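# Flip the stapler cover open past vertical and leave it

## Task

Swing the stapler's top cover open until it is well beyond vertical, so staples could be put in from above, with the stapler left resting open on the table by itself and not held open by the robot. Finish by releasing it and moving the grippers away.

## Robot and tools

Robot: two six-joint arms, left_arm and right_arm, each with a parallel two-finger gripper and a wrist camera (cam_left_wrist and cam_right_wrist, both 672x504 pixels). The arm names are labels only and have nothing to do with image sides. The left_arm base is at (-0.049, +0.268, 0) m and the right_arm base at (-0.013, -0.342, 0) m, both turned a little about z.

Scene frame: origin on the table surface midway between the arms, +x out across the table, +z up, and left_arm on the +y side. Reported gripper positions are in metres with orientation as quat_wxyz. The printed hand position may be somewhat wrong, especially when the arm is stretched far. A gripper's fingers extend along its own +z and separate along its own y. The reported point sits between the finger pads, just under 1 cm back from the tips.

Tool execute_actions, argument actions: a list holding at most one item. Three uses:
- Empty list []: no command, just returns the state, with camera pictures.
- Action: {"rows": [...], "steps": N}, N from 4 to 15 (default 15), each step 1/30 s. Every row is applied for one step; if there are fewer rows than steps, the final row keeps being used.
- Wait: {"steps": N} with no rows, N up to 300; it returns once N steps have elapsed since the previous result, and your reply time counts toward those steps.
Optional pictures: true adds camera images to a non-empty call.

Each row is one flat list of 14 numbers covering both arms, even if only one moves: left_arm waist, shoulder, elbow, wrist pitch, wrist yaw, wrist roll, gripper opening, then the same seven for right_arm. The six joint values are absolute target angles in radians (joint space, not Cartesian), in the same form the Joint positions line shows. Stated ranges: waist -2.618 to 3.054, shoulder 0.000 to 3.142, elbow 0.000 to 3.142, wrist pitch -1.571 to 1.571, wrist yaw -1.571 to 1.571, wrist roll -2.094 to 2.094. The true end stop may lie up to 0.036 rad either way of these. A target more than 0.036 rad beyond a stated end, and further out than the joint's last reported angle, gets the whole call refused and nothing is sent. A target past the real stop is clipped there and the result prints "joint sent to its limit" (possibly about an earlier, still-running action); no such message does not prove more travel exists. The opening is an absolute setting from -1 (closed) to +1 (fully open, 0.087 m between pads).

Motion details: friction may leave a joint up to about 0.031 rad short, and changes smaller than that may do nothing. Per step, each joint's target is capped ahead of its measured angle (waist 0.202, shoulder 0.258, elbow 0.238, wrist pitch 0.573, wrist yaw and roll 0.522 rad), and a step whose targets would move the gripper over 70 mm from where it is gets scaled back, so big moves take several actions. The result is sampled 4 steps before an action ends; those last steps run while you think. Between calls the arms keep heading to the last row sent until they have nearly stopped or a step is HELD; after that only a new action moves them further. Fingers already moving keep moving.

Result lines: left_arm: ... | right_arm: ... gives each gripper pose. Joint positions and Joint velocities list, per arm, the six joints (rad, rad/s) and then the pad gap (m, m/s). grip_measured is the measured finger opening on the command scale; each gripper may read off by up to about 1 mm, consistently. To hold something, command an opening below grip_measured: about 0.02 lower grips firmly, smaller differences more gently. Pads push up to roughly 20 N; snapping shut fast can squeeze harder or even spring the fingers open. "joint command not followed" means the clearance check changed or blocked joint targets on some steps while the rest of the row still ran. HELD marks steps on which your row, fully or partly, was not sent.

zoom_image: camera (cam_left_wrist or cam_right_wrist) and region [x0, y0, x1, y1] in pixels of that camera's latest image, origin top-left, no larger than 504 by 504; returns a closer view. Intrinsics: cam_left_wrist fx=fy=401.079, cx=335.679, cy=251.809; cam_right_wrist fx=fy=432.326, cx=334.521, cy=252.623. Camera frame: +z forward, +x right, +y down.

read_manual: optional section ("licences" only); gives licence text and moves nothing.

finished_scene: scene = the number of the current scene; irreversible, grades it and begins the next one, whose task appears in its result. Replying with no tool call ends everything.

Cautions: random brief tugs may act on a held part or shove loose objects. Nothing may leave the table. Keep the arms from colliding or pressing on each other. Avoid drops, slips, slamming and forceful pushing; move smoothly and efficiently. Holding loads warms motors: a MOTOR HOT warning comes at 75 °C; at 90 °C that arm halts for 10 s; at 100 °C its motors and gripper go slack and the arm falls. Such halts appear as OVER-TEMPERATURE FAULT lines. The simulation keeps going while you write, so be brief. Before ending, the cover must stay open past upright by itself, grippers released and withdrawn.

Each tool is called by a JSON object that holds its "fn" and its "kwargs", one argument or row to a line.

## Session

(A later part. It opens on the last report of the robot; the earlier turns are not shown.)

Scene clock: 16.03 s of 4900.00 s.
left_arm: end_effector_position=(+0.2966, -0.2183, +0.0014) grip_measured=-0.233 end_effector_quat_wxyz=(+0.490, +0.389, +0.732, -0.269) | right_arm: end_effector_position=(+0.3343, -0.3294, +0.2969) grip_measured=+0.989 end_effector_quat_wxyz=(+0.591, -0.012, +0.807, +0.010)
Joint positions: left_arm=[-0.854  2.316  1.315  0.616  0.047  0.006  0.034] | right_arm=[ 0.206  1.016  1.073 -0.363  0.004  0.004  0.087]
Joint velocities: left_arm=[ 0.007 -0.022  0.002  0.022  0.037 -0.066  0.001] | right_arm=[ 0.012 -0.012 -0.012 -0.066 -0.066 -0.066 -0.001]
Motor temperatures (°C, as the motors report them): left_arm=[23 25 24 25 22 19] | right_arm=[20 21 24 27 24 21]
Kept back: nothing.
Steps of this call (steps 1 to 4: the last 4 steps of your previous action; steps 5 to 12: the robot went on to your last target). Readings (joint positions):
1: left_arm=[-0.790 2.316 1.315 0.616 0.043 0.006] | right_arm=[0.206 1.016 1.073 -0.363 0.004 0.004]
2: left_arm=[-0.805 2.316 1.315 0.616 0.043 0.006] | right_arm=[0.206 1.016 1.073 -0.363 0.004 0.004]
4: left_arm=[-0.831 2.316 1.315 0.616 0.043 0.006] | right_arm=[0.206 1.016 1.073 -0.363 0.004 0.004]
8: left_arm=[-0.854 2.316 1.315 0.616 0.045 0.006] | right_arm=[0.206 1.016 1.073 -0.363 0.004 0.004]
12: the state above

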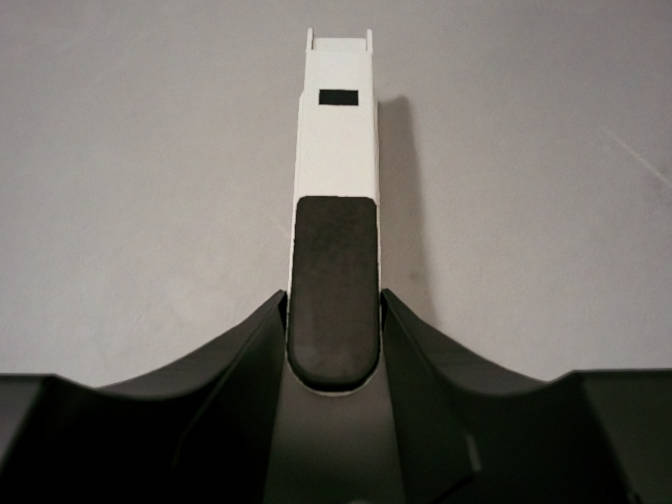

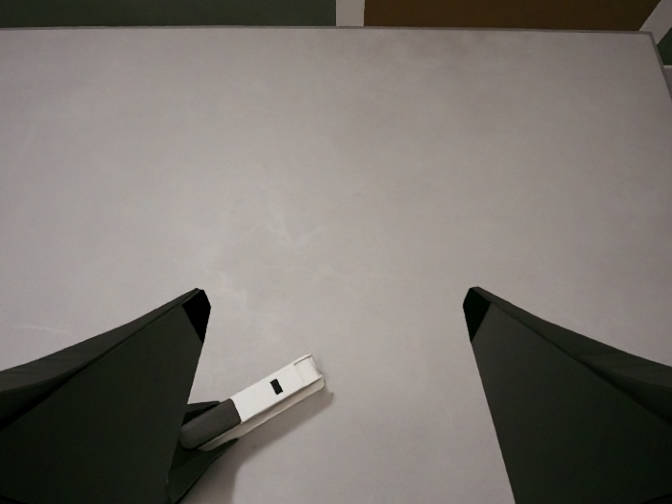

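{"fn": "execute_actions", "kwargs": {
  "actions": [
    {"rows":[[-0.854,2.33,1.315,0.605,0.05,0,-0.27,0.12,2.0,1.678,-1.383,-0.263,1.056,0.4]],"steps":15}
  ]
}}

{"fn": "execute_actions", "kwargs": {
  "actions": [
    {"rows":[[-0.854,2.33,1.315,0.605,0.05,0,-0.27,0.12,2.0,1.678,-1.383,-0.263,1.056,0.4]],"steps":10}
  ]
}}

{"fn": "execute_actions", "kwargs": {
  "actions": [
    {"rows":[[-0.854,2.33,1.315,0.605,0.05,0,-0.27,0.16,2.01,1.678,-1.383,-0.263,1.056,0.4],[-0.854,2.33,1.315,0.605,0.05,0,-0.27,0.2,2.01,1.678,-1.383,-0.263,1.056,0.4],[-0.854,2.33,1.315,0.605,0.05,0,-0.27,0.24,2.01,1.678,-1.383,-0.263,1.056,0.4]],"steps":15}
  ]
}}

{"fn": "execute_actions", "kwargs": {
  "actions": [
    {"steps":10}
  ],
  "pictures": true
}}

Scene clock: 17.43 s of 4900.00 s.
left_arm: end_effector_position=(+0.2970, -0.2181, +0.0014) grip_measured=-0.233 end_effector_quat_wxyz=(+0.490, +0.388, +0.733, -0.268) | right_arm: end_effector_position=(+0.3623, -0.2856, +0.1586) grip_measured=+0.400 end_effector_quat_wxyz=(+0.073, +0.420, +0.891, +0.157)
Joint positions: left_arm=[-0.854  2.316  1.315  0.616  0.045  0.005  0.034] | right_arm=[ 0.129  1.823  1.686 -1.17  -0.229  0.872  0.061]
Joint velocities: left_arm=[-0.002  0.017  0.012 -0.007 -0.007 -0.066 -0.   ] | right_arm=[ 0.012  2.098 -0.007 -0.93  -0.139  0.974  0.   ]
Motor temperatures (°C, as the motors report them): left_arm=[23 26 24 26 22 19] | right_arm=[20 21 24 27 24 21]
Steps of this call (steps 1 to 30: the robot went on to your last target; step 31: nothing new was sent; steps 32 to 42: the first 11 steps of this action). Readings (joint positions):
32: left_arm=[-0.854 2.316 1.315 0.616 0.046 0.006] | right_arm=[0.193 1.047 1.120 -0.448 -0.037 0.077]
33: left_arm=[-0.854 2.316 1.315 0.616 0.045 0.006] | right_arm=[0.170 1.115 1.213 -0.563 -0.084 0.177]
35: left_arm=[-0.854 2.316 1.315 0.616 0.045 0.006] | right_arm=[0.138 1.282 1.401 -0.758 -0.144 0.374]
39: left_arm=[-0.854 2.316 1.315 0.616 0.045 0.005] | right_arm=[0.129 1.608 1.670 -1.066 -0.210 0.739]
42: the state above

Scene clock: 17.77 s of 4900.00 s.
left_arm: end_effector_position=(+0.2970, -0.2181, +0.0014) grip_measured=-0.233 end_effector_quat_wxyz=(+0.490, +0.388, +0.733, -0.268) | right_arm: end_effector_position=(+0.3218, -0.2767, +0.0924) grip_measured=+0.400 end_effector_quat_wxyz=(-0.117, +0.512, +0.847, +0.079)
Joint positions: left_arm=[-0.854  2.316  1.315  0.616  0.045  0.005  0.034] | right_arm=[ 0.129  2.015  1.659 -1.346 -0.251  1.031  0.061]
Joint velocities: left_arm=[ 0.002  0.007  0.012 -0.066  0.022 -0.022 -0.   ] | right_arm=[-0.017 -0.203  0.002 -0.154 -0.007  0.081 -0.001]
Motor temperatures (°C, as the motors report them): left_arm=[23 26 24 26 22 19] | right_arm=[20 21 24 27 24 21]
Steps of this call (steps 1 to 4: the last 4 steps of your previous action; steps 5 to 10: the first 6 steps of this action). Readings (joint positions):
5: left_arm=[-0.854 2.316 1.315 0.616 0.045 0.005] | right_arm=[0.129 2.046 1.660 -1.293 -0.244 0.991]
6: left_arm=[-0.854 2.316 1.315 0.616 0.045 0.005] | right_arm=[0.129 2.047 1.659 -1.311 -0.245 1.003]
8: left_arm=[-0.854 2.316 1.315 0.616 0.045 0.005] | right_arm=[0.129 2.032 1.659 -1.332 -0.249 1.020]
10: the state above

Scene clock: 18.27 s of 4900.00 s.
left_arm: end_effector_position=(+0.2970, -0.2181, +0.0014) grip_measured=-0.233 end_effector_quat_wxyz=(+0.490, +0.388, +0.733, -0.268) | right_arm: end_effector_position=(+0.3084, -0.2362, +0.0967) grip_measured=+0.400 end_effector_quat_wxyz=(-0.128, +0.470, +0.871, +0.072)
Joint positions: left_arm=[-0.854  2.316  1.315  0.616  0.045  0.005  0.034] | right_arm=[ 0.247  2.006  1.659 -1.364 -0.261  1.049  0.061]
Joint velocities: left_arm=[ 0.012  0.002  0.012  0.037  0.051 -0.037  0.   ] | right_arm=[-0.012  0.012 -0.017 -0.037 -0.037 -0.037  0.   ]
Motor temperatures (°C, as the motors report them): left_arm=[23 26 24 26 22 19] | right_arm=[20 21 24 27 24 21]
Steps of this call (steps 1 to 4: the last 4 steps of your previous action; steps 5 to 15: the first 11 steps of this action). Readings (joint positions):
5: left_arm=[-0.854 2.316 1.315 0.616 0.045 0.005] | right_arm=[0.131 2.006 1.659 -1.360 -0.253 1.044]
6: left_arm=[-0.854 2.316 1.315 0.616 0.045 0.005] | right_arm=[0.138 2.006 1.659 -1.361 -0.253 1.045]
8: left_arm=[-0.854 2.316 1.315 0.616 0.045 0.005] | right_arm=[0.176 2.006 1.659 -1.362 -0.252 1.047]
12: left_arm=[-0.854 2.316 1.315 0.616 0.045 0.005] | right_arm=[0.245 2.006 1.659 -1.363 -0.260 1.048]
15: the state above

Scene clock: 18.60 s of 4900.00 s.
left_arm: end_effector_position=(+0.2970, -0.2181, +0.0014) grip_measured=-0.233 end_effector_quat_wxyz=(+0.490, +0.388, +0.733, -0.268) | right_arm: end_effector_position=(+0.3083, -0.2362, +0.0968) grip_measured=+0.400 end_effector_quat_wxyz=(-0.129, +0.470, +0.870, +0.072)
Joint positions: left_arm=[-0.854  2.316  1.315  0.616  0.045  0.005  0.034] | right_arm=[ 0.247  2.006  1.659 -1.365 -0.261  1.049  0.061]
Joint velocities: left_arm=[-0.002  0.017 -0.002 -0.051  0.022 -0.051  0.001] | right_arm=[ 0.007 -0.002  0.007  0.066 -0.037 -0.007  0.   ]
Motor temperatures (°C, as the motors report them): left_arm=[23 26 24 26 22 19] | right_arm=[20 21 24 27 24 21]
Kept back: nothing.
Steps of this call (steps 1 to 4: the last 4 steps of your previous action; steps 5 to 10: the robot went on to your last target). Readings (joint positions):
1: left_arm=[-0.854 2.316 1.315 0.616 0.045 0.005] | right_arm=[0.247 2.006 1.659 -1.364 -0.261 1.049]
2: left_arm=[-0.854 2.316 1.315 0.616 0.045 0.005] | right_arm=[0.247 2.006 1.659 -1.364 -0.261 1.049]
4: left_arm=[-0.854 2.316 1.315 0.616 0.045 0.005] | right_arm=[0.247 2.006 1.659 -1.365 -0.261 1.049]
8: left_arm=[-0.854 2.316 1.315 0.616 0.045 0.005] | right_arm=[0.247 2.006 1.659 -1.365 -0.261 1.049]
10: the state above

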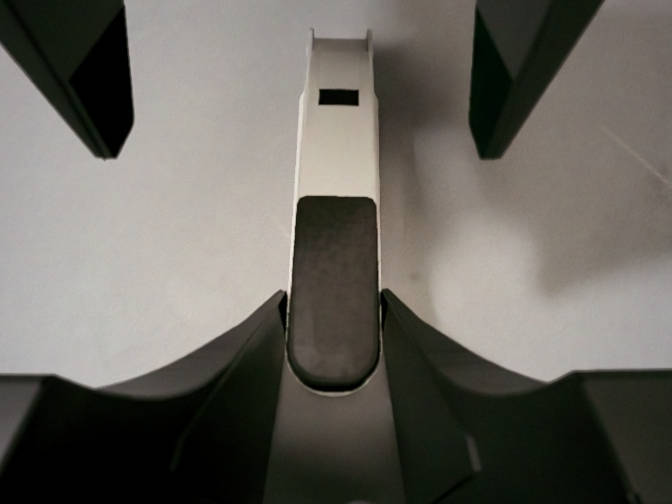

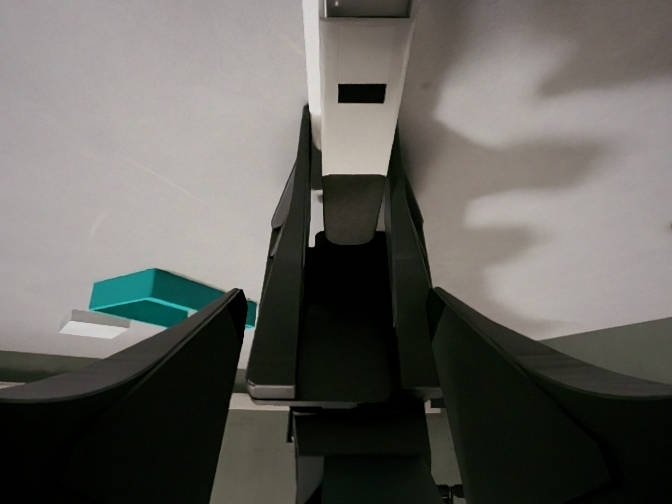

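{"fn": "execute_actions", "kwargs": {
  "actions": [
    {"rows":[[-0.854,2.33,1.315,0.605,0.05,0,-0.27,0.24,2.005,1.63,-1.34,-0.263,1.056,0.3],[-0.854,2.33,1.315,0.605,0.05,0,-0.27,0.24,2.005,1.605,-1.315,-0.263,1.056,0.2],[-0.854,2.33,1.315,0.605,0.05,0,-0.27,0.24,2.01,1.58,-1.285,-0.263,1.056,0.1],[-0.854,2.33,1.315,0.605,0.05,0,-0.27,0.24,2.015,1.555,-1.255,-0.263,1.056,0.1],[-0.854,2.33,1.315,0.605,0.05,0,-0.27,0.24,2.02,1.53,-1.225,-0.263,1.056,0.1],[-0.854,2.33,1.315,0.605,0.05,0,-0.27,0.24,2.03,1.505,-1.195,-0.263,1.056,0.1],[-0.854,2.33,1.315,0.605,0.05,0,-0.27,0.24,2.035,1.48,-1.165,-0.263,1.056,0.1],[-0.854,2.33,1.315,0.605,0.05,0,-0.27,0.24,2.04,1.465,-1.14,-0.263,1.056,0.1]],"steps":15}
  ]
}}

{"fn": "execute_actions", "kwargs": {
  "actions": [
    {"steps":12}
  ],
  "pictures": true
}}

Scene clock: 19.40 s of 4900.00 s.
left_arm: end_effector_position=(+0.2970, -0.2181, +0.0014) grip_measured=-0.233 end_effector_quat_wxyz=(+0.490, +0.388, +0.733, -0.268) | right_arm: end_effector_position=(+0.2924, -0.2374, +0.0475) grip_measured=+0.100 end_effector_quat_wxyz=(-0.149, +0.472, +0.867, +0.059)
Joint positions: left_arm=[-0.854  2.316  1.315  0.616  0.045  0.005  0.034] | right_arm=[ 0.247  2.029  1.48  -1.211 -0.261  1.05   0.048]
Joint velocities: left_arm=[-0.002 -0.012 -0.022 -0.051  0.007  0.081  0.   ] | right_arm=[-0.002  0.129 -0.173  0.256 -0.007  0.022  0.   ]
Motor temperatures (°C, as the motors report them): left_arm=[23 27 24 26 22 19] | right_arm=[20 21 24 27 24 21]
Steps of this call (steps 1 to 13: the robot went on to your last target; steps 14 to 24: the first 11 steps of this action). Readings (joint positions):
14: left_arm=[-0.854 2.316 1.315 0.616 0.045 0.005] | right_arm=[0.247 2.006 1.657 -1.364 -0.261 1.049]
15: left_arm=[-0.854 2.316 1.315 0.616 0.045 0.005] | right_arm=[0.247 2.006 1.651 -1.358 -0.261 1.050]
17: left_arm=[-0.854 2.316 1.315 0.616 0.045 0.005] | right_arm=[0.247 2.006 1.620 -1.331 -0.261 1.050]
21: left_arm=[-0.854 2.316 1.315 0.616 0.045 0.005] | right_arm=[0.247 2.011 1.519 -1.253 -0.261 1.050]
24: the state above

Scene clock: 19.80 s of 4900.00 s.
left_arm: end_effector_position=(+0.2970, -0.2181, +0.0014) grip_measured=-0.233 end_effector_quat_wxyz=(+0.490, +0.388, +0.733, -0.268) | right_arm: end_effector_position=(+0.3023, -0.2367, +0.0422) grip_measured=+0.100 end_effector_quat_wxyz=(-0.131, +0.470, +0.870, +0.071)
Joint positions: left_arm=[-0.854  2.316  1.315  0.616  0.045  0.005  0.034] | right_arm=[ 0.247  2.034  1.476 -1.161 -0.261  1.05   0.048]
Joint velocities: left_arm=[ 0.012  0.002 -0.002 -0.037  0.095  0.051 -0.002] | right_arm=[ 0.007 -0.007 -0.017  0.007 -0.007 -0.051 -0.001]
Motor temperatures (°C, as the motors report them): left_arm=[23 27 24 26 22 19] | right_arm=[20 22 24 27 24 21]
Kept back: nothing.
Steps of this call (steps 1 to 4: the last 4 steps of your previous action; steps 5 to 12: the robot went on to your last target). Readings (joint positions):
1: left_arm=[-0.854 2.316 1.315 0.616 0.045 0.005] | right_arm=[0.247 2.033 1.477 -1.202 -0.261 1.050]
2: left_arm=[-0.854 2.316 1.315 0.616 0.045 0.005] | right_arm=[0.247 2.034 1.476 -1.194 -0.261 1.050]
4: left_arm=[-0.854 2.316 1.315 0.616 0.045 0.005] | right_arm=[0.247 2.034 1.476 -1.180 -0.261 1.050]
8: left_arm=[-0.854 2.316 1.315 0.616 0.045 0.005] | right_arm=[0.247 2.034 1.476 -1.166 -0.261 1.050]
12: the state above

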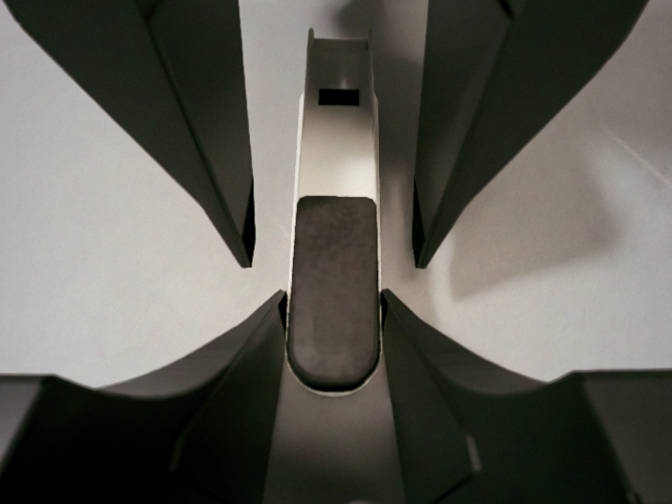

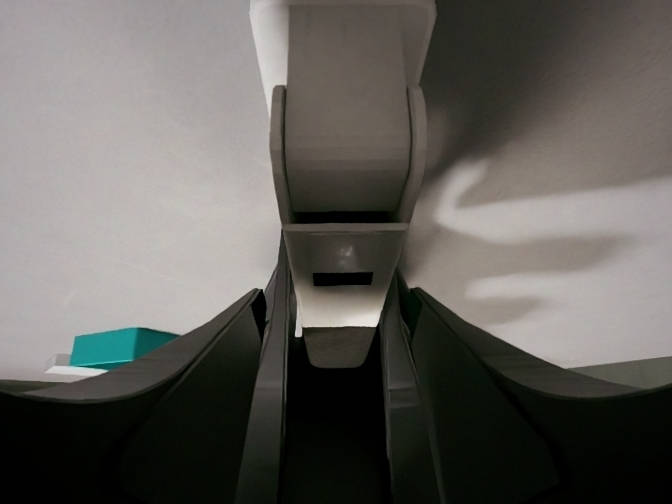

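{"fn": "execute_actions", "kwargs": {
  "actions": [
    {"rows":[[-0.854,2.33,1.315,0.605,0.05,0,-0.27,0.247,2.04,1.445,-1.12,-0.263,1.056,0.05],[-0.854,2.33,1.315,0.605,0.05,0,-0.27,0.247,2.04,1.445,-1.12,-0.263,1.056,0.0],[-0.854,2.33,1.315,0.605,0.05,0,-0.27,0.247,2.04,1.445,-1.12,-0.263,1.056,-0.05],[-0.854,2.33,1.315,0.605,0.05,0,-0.27,0.247,2.04,1.445,-1.12,-0.263,1.056,-0.1],[-0.854,2.33,1.315,0.605,0.05,0,-0.27,0.247,2.04,1.445,-1.12,-0.263,1.056,-0.15],[-0.854,2.33,1.315,0.605,0.05,0,-0.27,0.247,2.04,1.445,-1.12,-0.263,1.056,-0.2],[-0.854,2.33,1.315,0.605,0.05,0,-0.27,0.247,2.04,1.445,-1.12,-0.263,1.056,-0.25],[-0.854,2.33,1.315,0.605,0.05,0,-0.27,0.247,2.04,1.445,-1.12,-0.263,1.056,-0.3],[-0.854,2.33,1.315,0.605,0.05,0,-0.27,0.247,2.04,1.445,-1.12,-0.263,1.056,-0.35],[-0.854,2.33,1.315,0.605,0.05,0,-0.27,0.247,2.04,1.445,-1.12,-0.263,1.056,-0.39],[-0.854,2.33,1.315,0.605,0.05,0,-0.27,0.247,2.04,1.445,-1.12,-0.263,1.056,-0.43],[-0.854,2.33,1.315,0.605,0.05,0,-0.27,0.247,2.04,1.445,-1.12,-0.263,1.056,-0.46],[-0.854,2.33,1.315,0.605,0.05,0,-0.27,0.247,2.04,1.445,-1.12,-0.263,1.056,-0.49],[-0.854,2.33,1.315,0.605,0.05,0,-0.27,0.247,2.04,1.445,-1.12,-0.263,1.056,-0.52],[-0.854,2.33,1.315,0.605,0.05,0,-0.27,0.247,2.04,1.445,-1.12,-0.263,1.056,-0.55]],"steps":15}
  ]
}}

{"fn": "execute_actions", "kwargs": {
  "actions": [
    {"steps":8}
  ],
  "pictures": true
}}

Scene clock: 21.00 s of 4900.00 s.
left_arm: end_effector_position=(+0.2970, -0.2181, +0.0014) grip_measured=-0.233 end_effector_quat_wxyz=(+0.490, +0.388, +0.733, -0.268) | right_arm: end_effector_position=(+0.3032, -0.2366, +0.0387) grip_measured=-0.409 end_effector_quat_wxyz=(-0.128, +0.470, +0.870, +0.073)
Joint positions: left_arm=[-0.854  2.316  1.315  0.616  0.045  0.005  0.034] | right_arm=[ 0.247  2.034  1.463 -1.139 -0.261  1.05   0.026]
Joint velocities: left_arm=[-0.002  0.012  0.017  0.051  0.007  0.037 -0.   ] | right_arm=[-0.002  0.007 -0.017 -0.007 -0.095  0.066 -0.036]
Motor temperatures (°C, as the motors report them): left_arm=[23 27 24 26 22 19] | right_arm=[20 22 24 26 24 21]
Steps of this call (steps 1 to 25: the robot went on to your last target; steps 26 to 36: the first 11 steps of this action). Readings (joint positions):
26: left_arm=[-0.854 2.316 1.315 0.616 0.045 0.005] | right_arm=[0.247 2.034 1.474 -1.155 -0.261 1.050]
27: left_arm=[-0.854 2.316 1.315 0.616 0.045 0.005] | right_arm=[0.247 2.034 1.471 -1.151 -0.261 1.050]
29: left_arm=[-0.854 2.316 1.315 0.616 0.045 0.005] | right_arm=[0.247 2.034 1.465 -1.145 -0.261 1.050]
33: left_arm=[-0.854 2.316 1.315 0.616 0.045 0.005] | right_arm=[0.247 2.034 1.463 -1.142 -0.261 1.050]
36: the state above

Scene clock: 21.27 s of 4900.00 s.
left_arm: end_effector_position=(+0.2970, -0.2181, +0.0014) grip_measured=-0.233 end_effector_quat_wxyz=(+0.490, +0.386, +0.734, -0.269) | right_arm: end_effector_position=(+0.3023, -0.2370, +0.0385) grip_measured=-0.493 end_effector_quat_wxyz=(-0.129, +0.471, +0.870, +0.071)
Joint positions: left_arm=[-0.854  2.316  1.315  0.616  0.044  0.001  0.034] | right_arm=[ 0.247  2.034  1.462 -1.142 -0.258  1.052  0.022]
Joint velocities: left_arm=[ 0.002 -0.012 -0.022 -0.007  0.007  0.007 -0.   ] | right_arm=[ 0.002 -0.007  0.012 -0.007  0.022 -0.007 -0.   ]
Motor temperatures (°C, as the motors report them): left_arm=[23 27 24 26 22 19] | right_arm=[20 22 24 26 24 21]
Kept back: nothing.
Steps of this call (steps 1 to 4: the last 4 steps of your previous action; steps 5 to 8: the robot went on to your last target). Readings (joint positions):
1: left_arm=[-0.854 2.316 1.315 0.616 0.045 0.004] | right_arm=[0.247 2.034 1.463 -1.140 -0.260 1.050]
2: left_arm=[-0.854 2.316 1.315 0.616 0.045 0.003] | right_arm=[0.247 2.034 1.463 -1.142 -0.259 1.050]
4: left_arm=[-0.854 2.316 1.315 0.616 0.044 0.001] | right_arm=[0.247 2.034 1.462 -1.142 -0.258 1.052]
8: the state above

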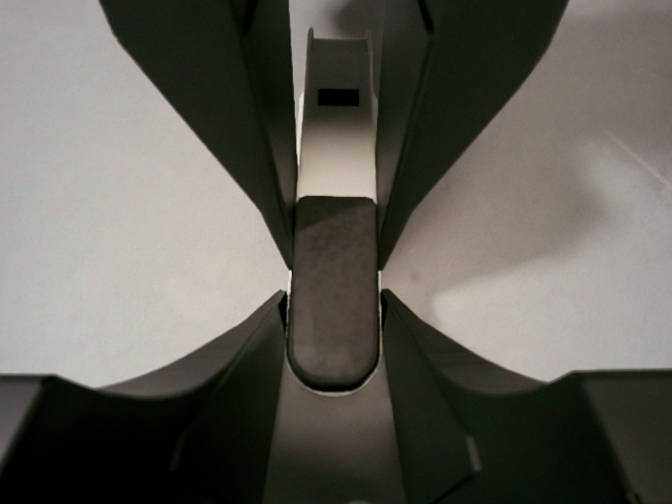

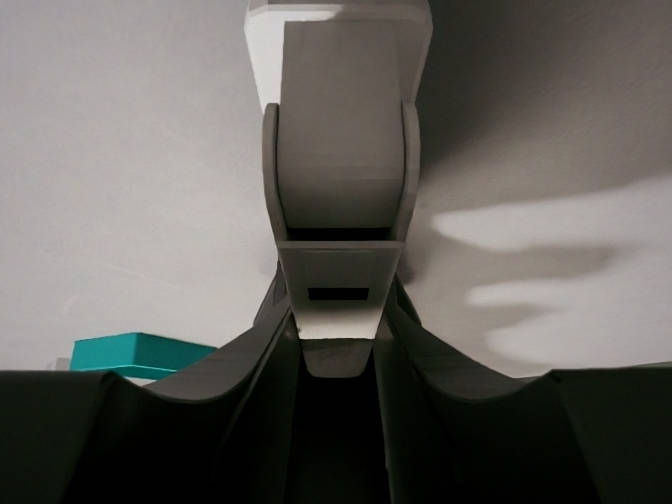

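{"fn": "execute_actions", "kwargs": {
  "actions": [
    {"rows":[[-0.854,2.335,1.315,0.59,0.05,0,-0.27,0.245,2.03,1.475,-1.15,-0.26,1.05,-0.53],[-0.854,2.335,1.315,0.59,0.05,0,-0.27,0.244,2.03,1.485,-1.16,-0.26,1.05,-0.53],[-0.854,2.335,1.315,0.59,0.05,0,-0.27,0.243,2.03,1.495,-1.17,-0.26,1.05,-0.53],[-0.854,2.335,1.315,0.59,0.05,0,-0.27,0.242,2.025,1.505,-1.18,-0.26,1.05,-0.53],[-0.854,2.335,1.315,0.59,0.05,0,-0.27,0.24,2.025,1.515,-1.19,-0.26,1.05,-0.53],[-0.854,2.335,1.315,0.59,0.05,0,-0.27,0.238,2.02,1.525,-1.205,-0.26,1.05,-0.53],[-0.854,2.335,1.315,0.59,0.05,0,-0.27,0.235,2.02,1.535,-1.22,-0.26,1.045,-0.53],[-0.854,2.335,1.315,0.59,0.05,0,-0.27,0.232,2.015,1.545,-1.235,-0.26,1.045,-0.53],[-0.854,2.335,1.315,0.59,0.05,0,-0.27,0.228,2.015,1.555,-1.25,-0.26,1.04,-0.53],[-0.854,2.335,1.315,0.59,0.05,0,-0.27,0.222,2.01,1.565,-1.26,-0.26,1.04,-0.53]],"steps":15}
  ]
}}

{"fn": "execute_actions", "kwargs": {
  "actions": [
    {"steps":10}
  ],
  "pictures": true
}}

Scene clock: 22.20 s of 4900.00 s.
left_arm: end_effector_position=(+0.2996, -0.2205, +0.0072) grip_measured=-0.233 end_effector_quat_wxyz=(+0.500, +0.380, +0.729, -0.273) | right_arm: end_effector_position=(+0.3044, -0.2378, +0.0541) grip_measured=-0.493 end_effector_quat_wxyz=(-0.133, +0.469, +0.870, +0.068)
Joint positions: left_arm=[-0.854  2.316  1.315  0.643  0.038 -0.005  0.034] | right_arm=[ 0.245  2.034  1.525 -1.216 -0.257  1.045  0.022]
Joint velocities: left_arm=[ 0.022 -0.002 -0.002  0.081 -0.037 -0.095  0.001] | right_arm=[-0.032 -0.017  0.198 -0.3   -0.095 -0.081 -0.001]
Motor temperatures (°C, as the motors report them): left_arm=[23 28 24 26 22 19] | right_arm=[20 22 24 26 24 21]
Steps of this call (steps 1 to 15: the robot went on to your last target; steps 16 to 17: nothing new was sent; steps 18 to 28: the first 11 steps of this action). Readings (joint positions):
18: left_arm=[-0.854 2.316 1.315 0.616 0.044 0.001] | right_arm=[0.247 2.034 1.462 -1.143 -0.258 1.052]
19: left_arm=[-0.854 2.316 1.315 0.616 0.044 0.001] | right_arm=[0.247 2.034 1.462 -1.143 -0.258 1.052]
21: left_arm=[-0.854 2.316 1.315 0.616 0.043 0.001] | right_arm=[0.247 2.034 1.468 -1.148 -0.257 1.052]
25: left_arm=[-0.854 2.316 1.315 0.635 0.040 -0.001] | right_arm=[0.247 2.034 1.495 -1.175 -0.248 1.051]
28: the state above

Scene clock: 22.53 s of 4900.00 s.
left_arm: end_effector_position=(+0.2994, -0.2216, +0.0085) grip_measured=-0.233 end_effector_quat_wxyz=(+0.501, +0.378, +0.728, -0.277) | right_arm: end_effector_position=(+0.3034, -0.2384, +0.0582) grip_measured=-0.493 end_effector_quat_wxyz=(-0.139, +0.470, +0.869, +0.070)
Joint positions: left_arm=[-0.854  2.316  1.315  0.649  0.042 -0.01   0.034] | right_arm=[ 0.239  2.034  1.537 -1.237 -0.266  1.04   0.022]
Joint velocities: left_arm=[ 0.007 -0.012 -0.002  0.022  0.066 -0.051 -0.001] | right_arm=[-0.012  0.002 -0.017  0.007 -0.022 -0.037  0.001]
Motor temperatures (°C, as the motors report them): left_arm=[23 28 24 26 22 19] | right_arm=[20 22 24 26 24 21]
Kept back: nothing.
Steps of this call (steps 1 to 4: the last 4 steps of your previous action; steps 5 to 10: the robot went on to your last target). Readings (joint positions):
1: left_arm=[-0.854 2.316 1.315 0.645 0.038 -0.007] | right_arm=[0.244 2.034 1.531 -1.225 -0.260 1.043]
2: left_arm=[-0.854 2.316 1.315 0.647 0.038 -0.007] | right_arm=[0.242 2.034 1.534 -1.230 -0.261 1.042]
4: left_arm=[-0.854 2.316 1.315 0.649 0.040 -0.009] | right_arm=[0.240 2.034 1.536 -1.235 -0.265 1.041]
8: left_arm=[-0.854 2.316 1.315 0.649 0.042 -0.010] | right_arm=[0.239 2.034 1.537 -1.237 -0.266 1.040]
10: the state above

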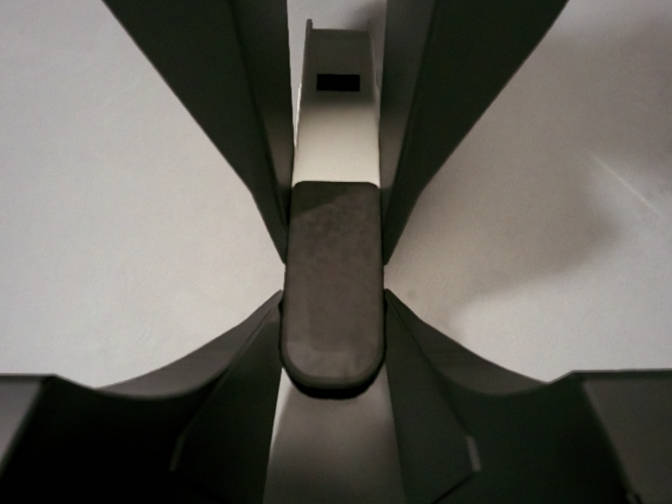

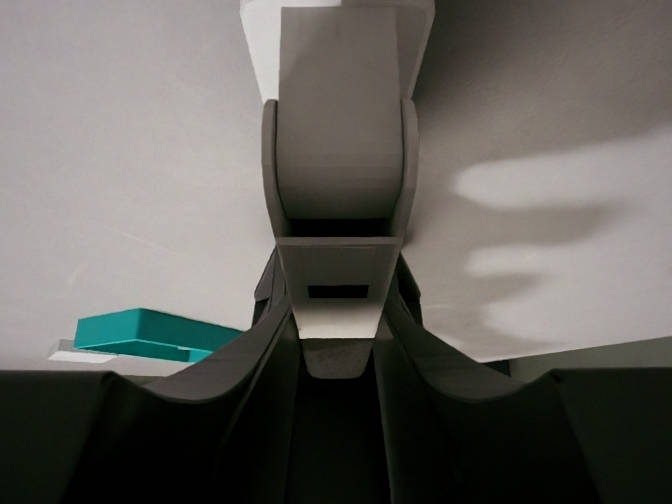

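{"fn": "execute_actions", "kwargs": {
  "actions": [
    {"rows":[[-0.854,2.335,1.315,0.58,0.05,0,-0.28,0.235,2.02,1.56,-1.25,-0.27,1.04,-0.53],[-0.854,2.335,1.315,0.57,0.05,0,-0.28,0.235,2.02,1.56,-1.25,-0.28,1.04,-0.53],[-0.854,2.335,1.315,0.56,0.05,0,-0.28,0.235,2.02,1.56,-1.25,-0.29,1.04,-0.53],[-0.854,2.335,1.315,0.55,0.05,0,-0.28,0.235,2.02,1.56,-1.25,-0.30,1.04,-0.53],[-0.854,2.335,1.315,0.54,0.05,0,-0.28,0.235,2.02,1.56,-1.25,-0.30,1.04,-0.53],[-0.854,2.335,1.315,0.53,0.05,0,-0.28,0.235,2.02,1.56,-1.25,-0.30,1.04,-0.53],[-0.854,2.335,1.315,0.52,0.05,0,-0.28,0.235,2.02,1.56,-1.25,-0.30,1.04,-0.53],[-0.854,2.335,1.315,0.51,0.05,0,-0.28,0.235,2.02,1.56,-1.25,-0.30,1.04,-0.53],[-0.854,2.335,1.315,0.50,0.05,0,-0.28,0.235,2.02,1.56,-1.25,-0.30,1.04,-0.53]],"steps":15}
  ],
  "pictures": true
}}

Scene clock: 23.20 s of 4900.00 s.
left_arm: end_effector_position=(+0.2974, -0.2183, +0.0020) grip_measured=-0.233 end_effector_quat_wxyz=(+0.490, +0.381, +0.736, -0.271) | right_arm: end_effector_position=(+0.3023, -0.2356, +0.0600) grip_measured=-0.494 end_effector_quat_wxyz=(-0.145, +0.470, +0.867, +0.076)
Joint positions: left_arm=[-0.854  2.316  1.315  0.619  0.04  -0.01   0.034] | right_arm=[ 0.239  2.034  1.537 -1.242 -0.284  1.039  0.022]
Joint velocities: left_arm=[-0.002  0.002  0.022 -0.095 -0.081 -0.007 -0.   ] | right_arm=[ 0.007 -0.012 -0.002 -0.081  0.037 -0.051 -0.001]
Motor temperatures (°C, as the motors report them): left_arm=[23 28 25 26 22 19] | right_arm=[20 23 25 26 24 21]
Steps of this call (steps 1 to 9: the robot went on to your last target; steps 10 to 20: the first 11 steps of this action). Readings (joint positions):
10: left_arm=[-0.854 2.316 1.315 0.649 0.042 -0.010] | right_arm=[0.239 2.034 1.537 -1.237 -0.267 1.040]
11: left_arm=[-0.854 2.316 1.315 0.648 0.042 -0.010] | right_arm=[0.239 2.034 1.537 -1.237 -0.269 1.040]
13: left_arm=[-0.854 2.316 1.315 0.642 0.042 -0.010] | right_arm=[0.239 2.034 1.537 -1.239 -0.275 1.040]
17: left_arm=[-0.854 2.316 1.315 0.621 0.040 -0.010] | right_arm=[0.239 2.034 1.537 -1.242 -0.284 1.039]
20: the state above

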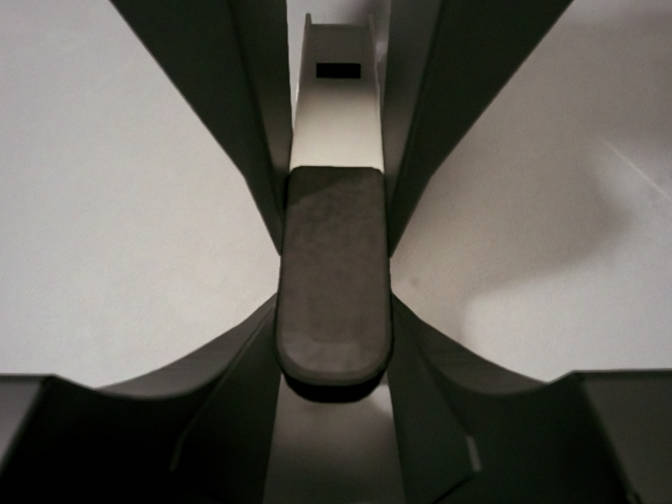

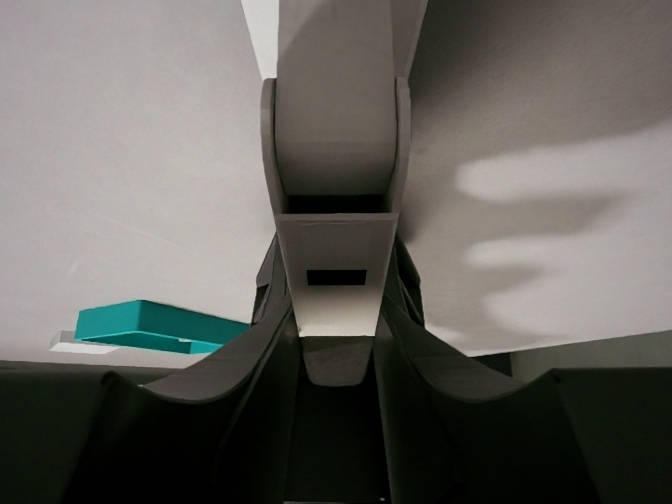

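{"fn": "execute_actions", "kwargs": {
  "actions": [
    {"rows":[[-0.854,2.335,1.315,0.52,0.05,0,-0.28,0.23,2.03,1.57,-1.26,-0.28,1.035,-0.52],[-0.854,2.335,1.315,0.52,0.05,0,-0.28,0.226,2.03,1.585,-1.275,-0.28,1.03,-0.52],[-0.854,2.335,1.315,0.52,0.05,0,-0.28,0.222,2.03,1.60,-1.29,-0.28,1.03,-0.52],[-0.854,2.335,1.315,0.52,0.05,0,-0.28,0.217,2.035,1.615,-1.305,-0.275,1.025,-0.52],[-0.854,2.335,1.315,0.52,0.05,0,-0.28,0.212,2.035,1.63,-1.32,-0.275,1.02,-0.52],[-0.854,2.335,1.315,0.52,0.05,0,-0.28,0.206,2.04,1.645,-1.335,-0.27,1.015,-0.52],[-0.854,2.335,1.315,0.52,0.05,0,-0.28,0.2,2.045,1.66,-1.35,-0.27,1.01,-0.52],[-0.854,2.335,1.315,0.52,0.05,0,-0.28,0.193,2.05,1.675,-1.36,-0.265,1.005,-0.52],[-0.854,2.335,1.315,0.52,0.05,0,-0.28,0.186,2.05,1.69,-1.37,-0.26,1.0,-0.52],[-0.854,2.335,1.315,0.52,0.05,0,-0.28,0.178,2.055,1.70,-1.38,-0.26,0.995,-0.52],[-0.854,2.335,1.315,0.52,0.05,0,-0.28,0.17,2.06,1.715,-1.39,-0.255,0.99,-0.52]],"steps":15}
  ]
}}

{"fn": "execute_actions", "kwargs": {
  "actions": [
    {"steps":8}
  ],
  "pictures": true
}}

Scene clock: 24.63 s of 4900.00 s.
left_arm: end_effector_position=(+0.2983, -0.2172, +0.0014) grip_measured=-0.233 end_effector_quat_wxyz=(+0.491, +0.380, +0.737, -0.268) | right_arm: end_effector_position=(+0.3128, -0.2495, +0.0868) grip_measured=-0.494 end_effector_quat_wxyz=(-0.140, +0.473, +0.866, +0.076)
Joint positions: left_arm=[-0.853  2.316  1.315  0.616  0.035 -0.009  0.034] | right_arm=[ 0.202  2.043  1.662 -1.359 -0.274  1.009  0.022]
Joint velocities: left_arm=[-0.012 -0.022 -0.007 -0.066 -0.037  0.037 -0.001] | right_arm=[-0.188  0.1    0.413 -0.403  0.022 -0.168 -0.001]
Motor temperatures (°C, as the motors report them): left_arm=[23 28 25 26 22 19] | right_arm=[20 23 25 26 24 21]
Steps of this call (steps 1 to 4: the last 4 steps of your previous action; steps 5 to 15: the robot went on to your last target; steps 16 to 32: nothing new was sent; steps 33 to 43: the first 11 steps of this action). Readings (joint positions):
33: left_arm=[-0.854 2.316 1.315 0.619 0.040 -0.010] | right_arm=[0.239 2.034 1.537 -1.243 -0.284 1.039]
34: left_arm=[-0.854 2.316 1.315 0.619 0.040 -0.010] | right_arm=[0.239 2.034 1.539 -1.245 -0.284 1.039]
36: left_arm=[-0.854 2.316 1.315 0.619 0.039 -0.010] | right_arm=[0.238 2.034 1.556 -1.263 -0.281 1.038]
40: left_arm=[-0.853 2.316 1.315 0.618 0.035 -0.010] | right_arm=[0.221 2.035 1.617 -1.319 -0.277 1.024]
43: the state above

Scene clock: 24.90 s of 4900.00 s.
left_arm: end_effector_position=(+0.2980, -0.2170, +0.0008) grip_measured=-0.233 end_effector_quat_wxyz=(+0.490, +0.383, +0.737, -0.267) | right_arm: end_effector_position=(+0.3156, -0.2556, +0.0909) grip_measured=-0.494 end_effector_quat_wxyz=(-0.140, +0.475, +0.865, +0.077)
Joint positions: left_arm=[-0.853  2.316  1.315  0.613  0.037 -0.005  0.034] | right_arm=[ 0.185  2.05   1.689 -1.381 -0.273  0.996  0.022]
Joint velocities: left_arm=[ 0.002  0.002 -0.022  0.037  0.007  0.066  0.001] | right_arm=[ 0.007 -0.002 -0.012  0.037 -0.022 -0.081  0.001]
Motor temperatures (°C, as the motors report them): left_arm=[23 28 25 26 22 19] | right_arm=[20 23 25 26 24 21]
Kept back: nothing.
Steps of this call (steps 1 to 4: the last 4 steps of your previous action; steps 5 to 8: the robot went on to your last target). Readings (joint positions):
1: left_arm=[-0.853 2.316 1.315 0.615 0.035 -0.009] | right_arm=[0.195 2.046 1.674 -1.368 -0.273 1.005]
2: left_arm=[-0.853 2.316 1.315 0.615 0.035 -0.008] | right_arm=[0.190 2.048 1.681 -1.374 -0.273 1.001]
4: left_arm=[-0.853 2.316 1.315 0.614 0.036 -0.005] | right_arm=[0.185 2.049 1.687 -1.379 -0.273 0.997]
8: the state above

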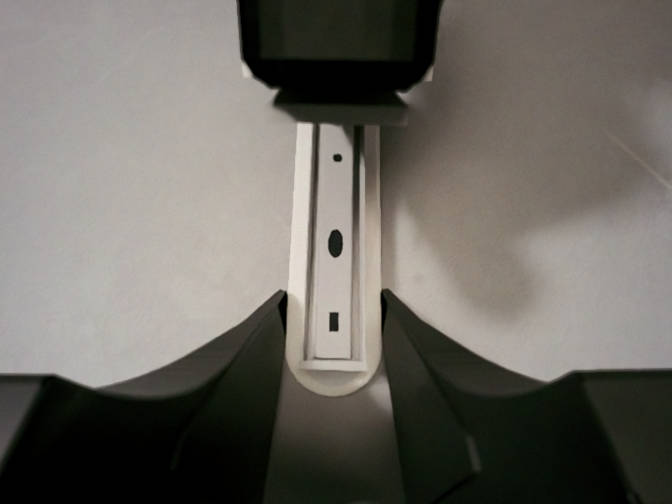

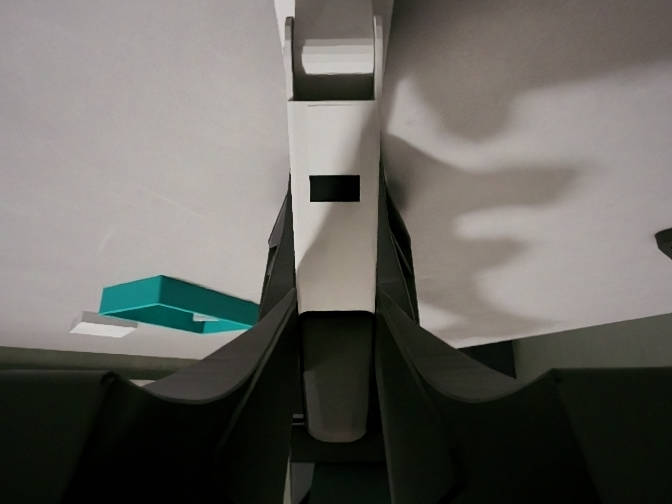

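Magazine stayed down. Continue the arc.

{"fn": "execute_actions", "kwargs": {
  "actions": [
    {"rows":[[-0.854,2.33,1.315,0.58,0.04,0,-0.28,0.165,2.067,1.73,-1.40,-0.26,0.983,-0.515],[-0.854,2.33,1.315,0.58,0.04,0,-0.28,0.159,2.074,1.745,-1.41,-0.26,0.977,-0.515],[-0.854,2.33,1.315,0.58,0.04,0,-0.28,0.153,2.081,1.76,-1.42,-0.258,0.971,-0.515],[-0.854,2.33,1.315,0.58,0.04,0,-0.28,0.147,2.088,1.775,-1.43,-0.256,0.965,-0.515],[-0.854,2.33,1.315,0.58,0.04,0,-0.28,0.141,2.095,1.79,-1.44,-0.254,0.959,-0.515],[-0.854,2.33,1.315,0.58,0.04,0,-0.28,0.135,2.102,1.805,-1.45,-0.252,0.953,-0.515],[-0.854,2.33,1.315,0.58,0.04,0,-0.28,0.129,2.109,1.82,-1.46,-0.25,0.947,-0.515],[-0.854,2.33,1.315,0.58,0.04,0,-0.28,0.123,2.116,1.835,-1.47,-0.248,0.941,-0.515],[-0.854,2.33,1.315,0.58,0.04,0,-0.28,0.117,2.123,1.85,-1.48,-0.246,0.935,-0.515],[-0.854,2.33,1.315,0.58,0.04,0,-0.28,0.111,2.13,1.865,-1.49,-0.244,0.929,-0.515],[-0.854,2.33,1.315,0.58,0.04,0,-0.28,0.105,2.136,1.878,-1.498,-0.242,0.923,-0.515],[-0.854,2.33,1.315,0.58,0.04,0,-0.28,0.099,2.142,1.89,-1.505,-0.24,0.917,-0.515],[-0.854,2.33,1.315,0.58,0.04,0,-0.28,0.093,2.148,1.90,-1.51,-0.235,0.911,-0.515],[-0.854,2.33,1.315,0.58,0.04,0,-0.28,0.088,2.152,1.91,-1.512,-0.23,0.906,-0.515],[-0.854,2.33,1.315,0.58,0.04,0,-0.28,0.083,2.156,1.918,-1.512,-0.22,0.902,-0.515]],"steps":15}
  ]
}}

{"fn": "execute_actions", "kwargs": {
  "actions": [
    {"rows":[[-0.854,2.33,1.315,0.58,0.04,0,-0.28,0.079,2.159,1.924,-1.508,-0.21,0.9,-0.515],[-0.854,2.33,1.315,0.58,0.04,0,-0.28,0.075,2.162,1.93,-1.503,-0.2,0.898,-0.515],[-0.854,2.33,1.315,0.58,0.04,0,-0.28,0.071,2.165,1.936,-1.498,-0.19,0.896,-0.515],[-0.854,2.33,1.315,0.58,0.04,0,-0.28,0.067,2.168,1.942,-1.492,-0.18,0.894,-0.515],[-0.854,2.33,1.315,0.58,0.04,0,-0.28,0.063,2.171,1.948,-1.486,-0.17,0.892,-0.515],[-0.854,2.33,1.315,0.58,0.04,0,-0.28,0.059,2.174,1.954,-1.48,-0.16,0.89,-0.515],[-0.854,2.33,1.315,0.58,0.04,0,-0.28,0.055,2.177,1.96,-1.474,-0.15,0.888,-0.515],[-0.854,2.33,1.315,0.58,0.04,0,-0.28,0.051,2.18,1.966,-1.468,-0.14,0.886,-0.515],[-0.854,2.33,1.315,0.58,0.04,0,-0.28,0.047,2.183,1.972,-1.462,-0.13,0.884,-0.515],[-0.854,2.33,1.315,0.58,0.04,0,-0.28,0.043,2.186,1.978,-1.456,-0.12,0.881,-0.515],[-0.854,2.33,1.315,0.58,0.04,0,-0.28,0.04,2.19,1.985,-1.45,-0.105,0.878,-0.515]],"steps":15}
  ]
}}

{"fn": "execute_actions", "kwargs": {
  "actions": [
    {"steps":8}
  ],
  "pictures": true
}}

Scene clock: 26.10 s of 4900.00 s.
left_arm: end_effector_position=(+0.2987, -0.2173, +0.0019) grip_measured=-0.233 end_effector_quat_wxyz=(+0.492, +0.382, +0.736, -0.267) | right_arm: end_effector_position=(+0.3278, -0.2732, +0.1021) grip_measured=-0.494 end_effector_quat_wxyz=(-0.148, +0.474, +0.864, +0.078)
Joint positions: left_arm=[-0.853  2.316  1.315  0.618  0.035 -0.005  0.034] | right_arm=[ 0.136  2.116  1.825 -1.48  -0.273  0.943  0.022]
Joint velocities: left_arm=[-0.002 -0.002 -0.002  0.081 -0.022 -0.007  0.   ] | right_arm=[-0.178  0.168  0.432 -0.33   0.066 -0.139 -0.   ]
Motor temperatures (°C, as the motors report them): left_arm=[23 29 25 26 22 19] | right_arm=[20 24 25 25 24 21]
Steps of this call (steps 1 to 25: the robot went on to your last target; steps 26 to 36: the first 11 steps of this action). Readings (joint positions):
26: left_arm=[-0.853 2.316 1.315 0.616 0.037 -0.005] | right_arm=[0.185 2.051 1.691 -1.383 -0.273 0.994]
27: left_arm=[-0.853 2.316 1.315 0.618 0.037 -0.005] | right_arm=[0.184 2.055 1.699 -1.390 -0.273 0.992]
29: left_arm=[-0.853 2.316 1.315 0.618 0.036 -0.005] | right_arm=[0.180 2.067 1.722 -1.408 -0.273 0.985]
33: left_arm=[-0.853 2.316 1.315 0.618 0.035 -0.005] | right_arm=[0.156 2.096 1.780 -1.449 -0.273 0.962]
36: the state above

Scene clock: 26.60 s of 4900.00 s.
left_arm: end_effector_position=(+0.2986, -0.2172, +0.0017) grip_measured=-0.233 end_effector_quat_wxyz=(+0.492, +0.383, +0.735, -0.266) | right_arm: end_effector_position=(+0.3484, -0.3089, +0.1070) grip_measured=-0.494 end_effector_quat_wxyz=(-0.113, +0.478, +0.869, +0.064)
Joint positions: left_arm=[-0.853  2.316  1.315  0.618  0.036 -0.001  0.034] | right_arm=[ 0.072  2.166  1.953 -1.517 -0.207  0.893  0.022]
Joint velocities: left_arm=[-0.007  0.002 -0.002 -0.007 -0.007 -0.007  0.   ] | right_arm=[-0.105  0.081  0.208  0.081  0.3   -0.066 -0.   ]
Motor temperatures (°C, as the motors report them): left_arm=[23 29 25 26 22 19] | right_arm=[20 24 25 25 24 21]
Steps of this call (steps 1 to 4: the last 4 steps of your previous action; steps 5 to 15: the first 11 steps of this action). Readings (joint positions):
5: left_arm=[-0.853 2.316 1.315 0.618 0.035 -0.005] | right_arm=[0.108 2.141 1.884 -1.512 -0.263 0.917]
6: left_arm=[-0.853 2.316 1.315 0.618 0.035 -0.005] | right_arm=[0.103 2.145 1.892 -1.514 -0.258 0.914]
8: left_arm=[-0.853 2.316 1.315 0.618 0.036 -0.004] | right_arm=[0.096 2.151 1.906 -1.518 -0.252 0.908]
12: left_arm=[-0.853 2.316 1.315 0.618 0.036 -0.003] | right_arm=[0.083 2.158 1.933 -1.519 -0.228 0.899]
15: the state above

Scene clock: 26.87 s of 4900.00 s.
left_arm: end_effector_position=(+0.2986, -0.2172, +0.0017) grip_measured=-0.233 end_effector_quat_wxyz=(+0.492, +0.384, +0.734, -0.266) | right_arm: end_effector_position=(+0.3533, -0.3173, +0.1051) grip_measured=-0.494 end_effector_quat_wxyz=(-0.098, +0.479, +0.871, +0.057)
Joint positions: left_arm=[-0.853  2.316  1.315  0.618  0.036  0.001  0.034] | right_arm=[ 0.063  2.171  1.965 -1.504 -0.18   0.887  0.022]
Joint velocities: left_arm=[-0.002 -0.017 -0.007  0.037  0.037 -0.037 -0.001] | right_arm=[ 0.012 -0.017 -0.002  0.051  0.037 -0.007  0.   ]
Motor temperatures (°C, as the motors report them): left_arm=[23 29 25 26 22 19] | right_arm=[20 24 25 25 24 21]
Kept back: nothing.
Steps of this call (steps 1 to 4: the last 4 steps of your previous action; steps 5 to 8: the robot went on to your last target). Readings (joint positions):
1: left_arm=[-0.853 2.316 1.315 0.618 0.036 -0.001] | right_arm=[0.068 2.169 1.958 -1.514 -0.199 0.891]
2: left_arm=[-0.853 2.316 1.315 0.618 0.036 0.000] | right_arm=[0.066 2.170 1.962 -1.511 -0.193 0.889]
4: left_arm=[-0.853 2.316 1.315 0.618 0.036 0.001] | right_arm=[0.063 2.171 1.965 -1.507 -0.186 0.887]
8: the state above

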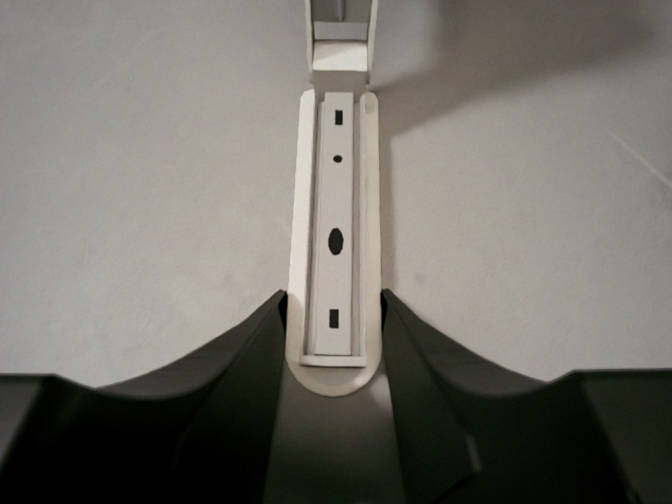

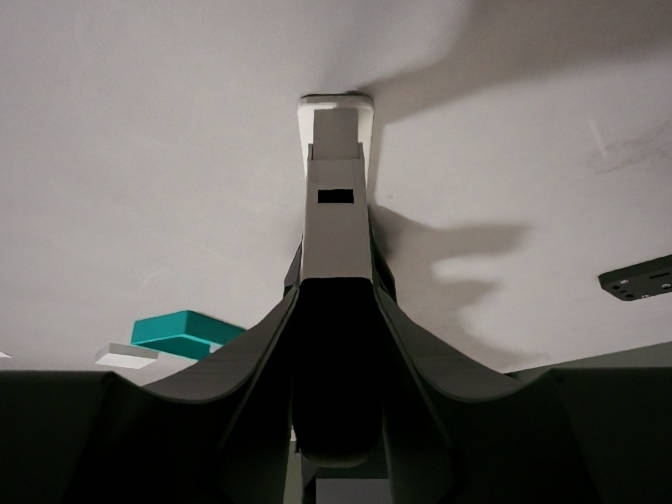

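{"fn": "execute_actions", "kwargs": {
  "actions": [
    {"rows":[[-0.854,2.33,1.315,0.58,0.04,0,-0.28,0.036,2.195,1.988,-1.445,-0.1,0.875,-0.512],[-0.854,2.33,1.315,0.58,0.04,0,-0.28,0.032,2.2,1.991,-1.44,-0.095,0.872,-0.512],[-0.854,2.33,1.315,0.58,0.04,0,-0.28,0.028,2.205,1.994,-1.435,-0.09,0.869,-0.512],[-0.854,2.33,1.315,0.58,0.04,0,-0.28,0.024,2.21,1.997,-1.43,-0.085,0.866,-0.512],[-0.854,2.33,1.315,0.58,0.04,0,-0.28,0.02,2.215,2.0,-1.425,-0.08,0.863,-0.512],[-0.854,2.33,1.315,0.58,0.04,0,-0.28,0.016,2.22,2.003,-1.42,-0.075,0.86,-0.512],[-0.854,2.33,1.315,0.58,0.04,0,-0.28,0.012,2.226,2.006,-1.415,-0.07,0.857,-0.512],[-0.854,2.33,1.315,0.58,0.04,0,-0.28,0.008,2.232,2.009,-1.41,-0.065,0.854,-0.512],[-0.854,2.33,1.315,0.58,0.04,0,-0.28,0.004,2.238,2.012,-1.405,-0.06,0.851,-0.512],[-0.854,2.33,1.315,0.58,0.04,0,-0.28,0.0,2.244,2.015,-1.4,-0.055,0.848,-0.512],[-0.854,2.33,1.315,0.58,0.04,0,-0.28,-0.004,2.25,2.018,-1.395,-0.05,0.845,-0.512],[-0.854,2.33,1.315,0.58,0.04,0,-0.28,-0.008,2.256,2.021,-1.39,-0.045,0.842,-0.512],[-0.854,2.33,1.315,0.58,0.04,0,-0.28,-0.012,2.262,2.024,-1.39,-0.04,0.839,-0.512]],"steps":15}
  ]
}}

{"fn": "execute_actions", "kwargs": {
  "actions": [
    {"steps":10}
  ],
  "pictures": true
}}

Scene clock: 27.63 s of 4900.00 s.
left_arm: end_effector_position=(+0.2987, -0.2172, +0.0017) grip_measured=-0.233 end_effector_quat_wxyz=(+0.493, +0.385, +0.734, -0.265) | right_arm: end_effector_position=(+0.3668, -0.3393, +0.0929) grip_measured=-0.494 end_effector_quat_wxyz=(-0.079, +0.483, +0.871, +0.047)
Joint positions: left_arm=[-0.853  2.316  1.315  0.618  0.036  0.004  0.034] | right_arm=[ 0.026  2.213  1.999 -1.471 -0.144  0.861  0.022]
Joint velocities: left_arm=[ 0.007  0.002 -0.022  0.007  0.007 -0.007 -0.001] | right_arm=[-0.11   0.183  0.081  0.154  0.125 -0.125 -0.001]
Motor temperatures (°C, as the motors report them): left_arm=[23 29 25 26 22 19] | right_arm=[20 24 25 25 24 21]
Steps of this call (steps 1 to 12: the robot went on to your last target; steps 13 to 23: the first 11 steps of this action). Readings (joint positions):
13: left_arm=[-0.853 2.316 1.315 0.618 0.036 0.001] | right_arm=[0.063 2.171 1.966 -1.504 -0.179 0.886]
14: left_arm=[-0.853 2.316 1.315 0.618 0.036 0.001] | right_arm=[0.063 2.171 1.966 -1.503 -0.178 0.885]
16: left_arm=[-0.853 2.316 1.315 0.618 0.036 0.001] | right_arm=[0.060 2.176 1.973 -1.502 -0.173 0.883]
20: left_arm=[-0.853 2.316 1.315 0.618 0.036 0.002] | right_arm=[0.041 2.195 1.989 -1.489 -0.158 0.872]
23: the state above

Scene clock: 27.97 s of 4900.00 s.
left_arm: end_effector_position=(+0.2987, -0.2172, +0.0017) grip_measured=-0.233 end_effector_quat_wxyz=(+0.493, +0.386, +0.733, -0.265) | right_arm: end_effector_position=(+0.3737, -0.3501, +0.0815) grip_measured=-0.494 end_effector_quat_wxyz=(-0.070, +0.482, +0.872, +0.041)
Joint positions: left_arm=[-0.853  2.316  1.315  0.618  0.037  0.006  0.034] | right_arm=[ 0.011  2.242  2.007 -1.441 -0.124  0.846  0.022]
Joint velocities: left_arm=[-0.002  0.002 -0.017  0.007  0.007 -0.007  0.001] | right_arm=[-0.012  0.007 -0.007 -0.037  0.066 -0.037  0.   ]
Motor temperatures (°C, as the motors report them): left_arm=[23 29 25 26 22 19] | right_arm=[20 24 25 25 24 21]
Kept back: nothing.
Steps of this call (steps 1 to 4: the last 4 steps of your previous action; steps 5 to 10: the robot went on to your last target). Readings (joint positions):
1: left_arm=[-0.853 2.316 1.315 0.618 0.036 0.005] | right_arm=[0.022 2.220 2.002 -1.465 -0.139 0.858]
2: left_arm=[-0.853 2.316 1.315 0.618 0.036 0.005] | right_arm=[0.018 2.227 2.005 -1.459 -0.135 0.854]
4: left_arm=[-0.853 2.316 1.315 0.618 0.036 0.006] | right_arm=[0.013 2.237 2.007 -1.449 -0.129 0.850]
8: left_arm=[-0.853 2.316 1.315 0.618 0.036 0.006] | right_arm=[0.011 2.242 2.007 -1.441 -0.124 0.846]
10: the state above

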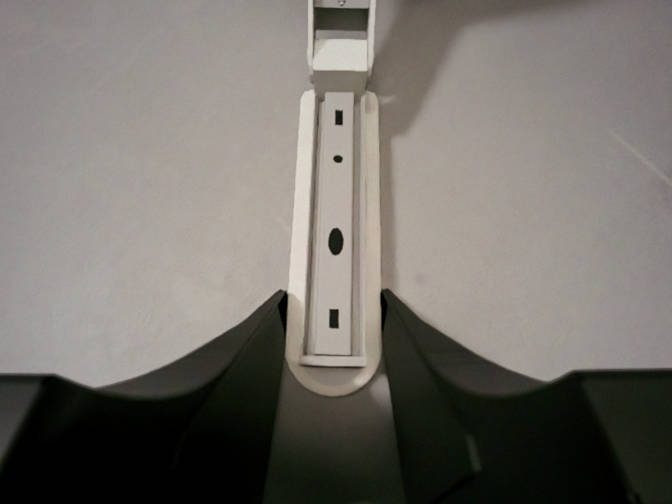

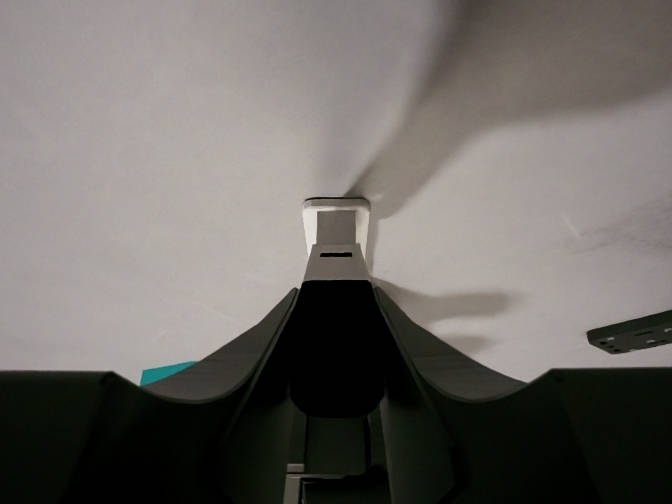

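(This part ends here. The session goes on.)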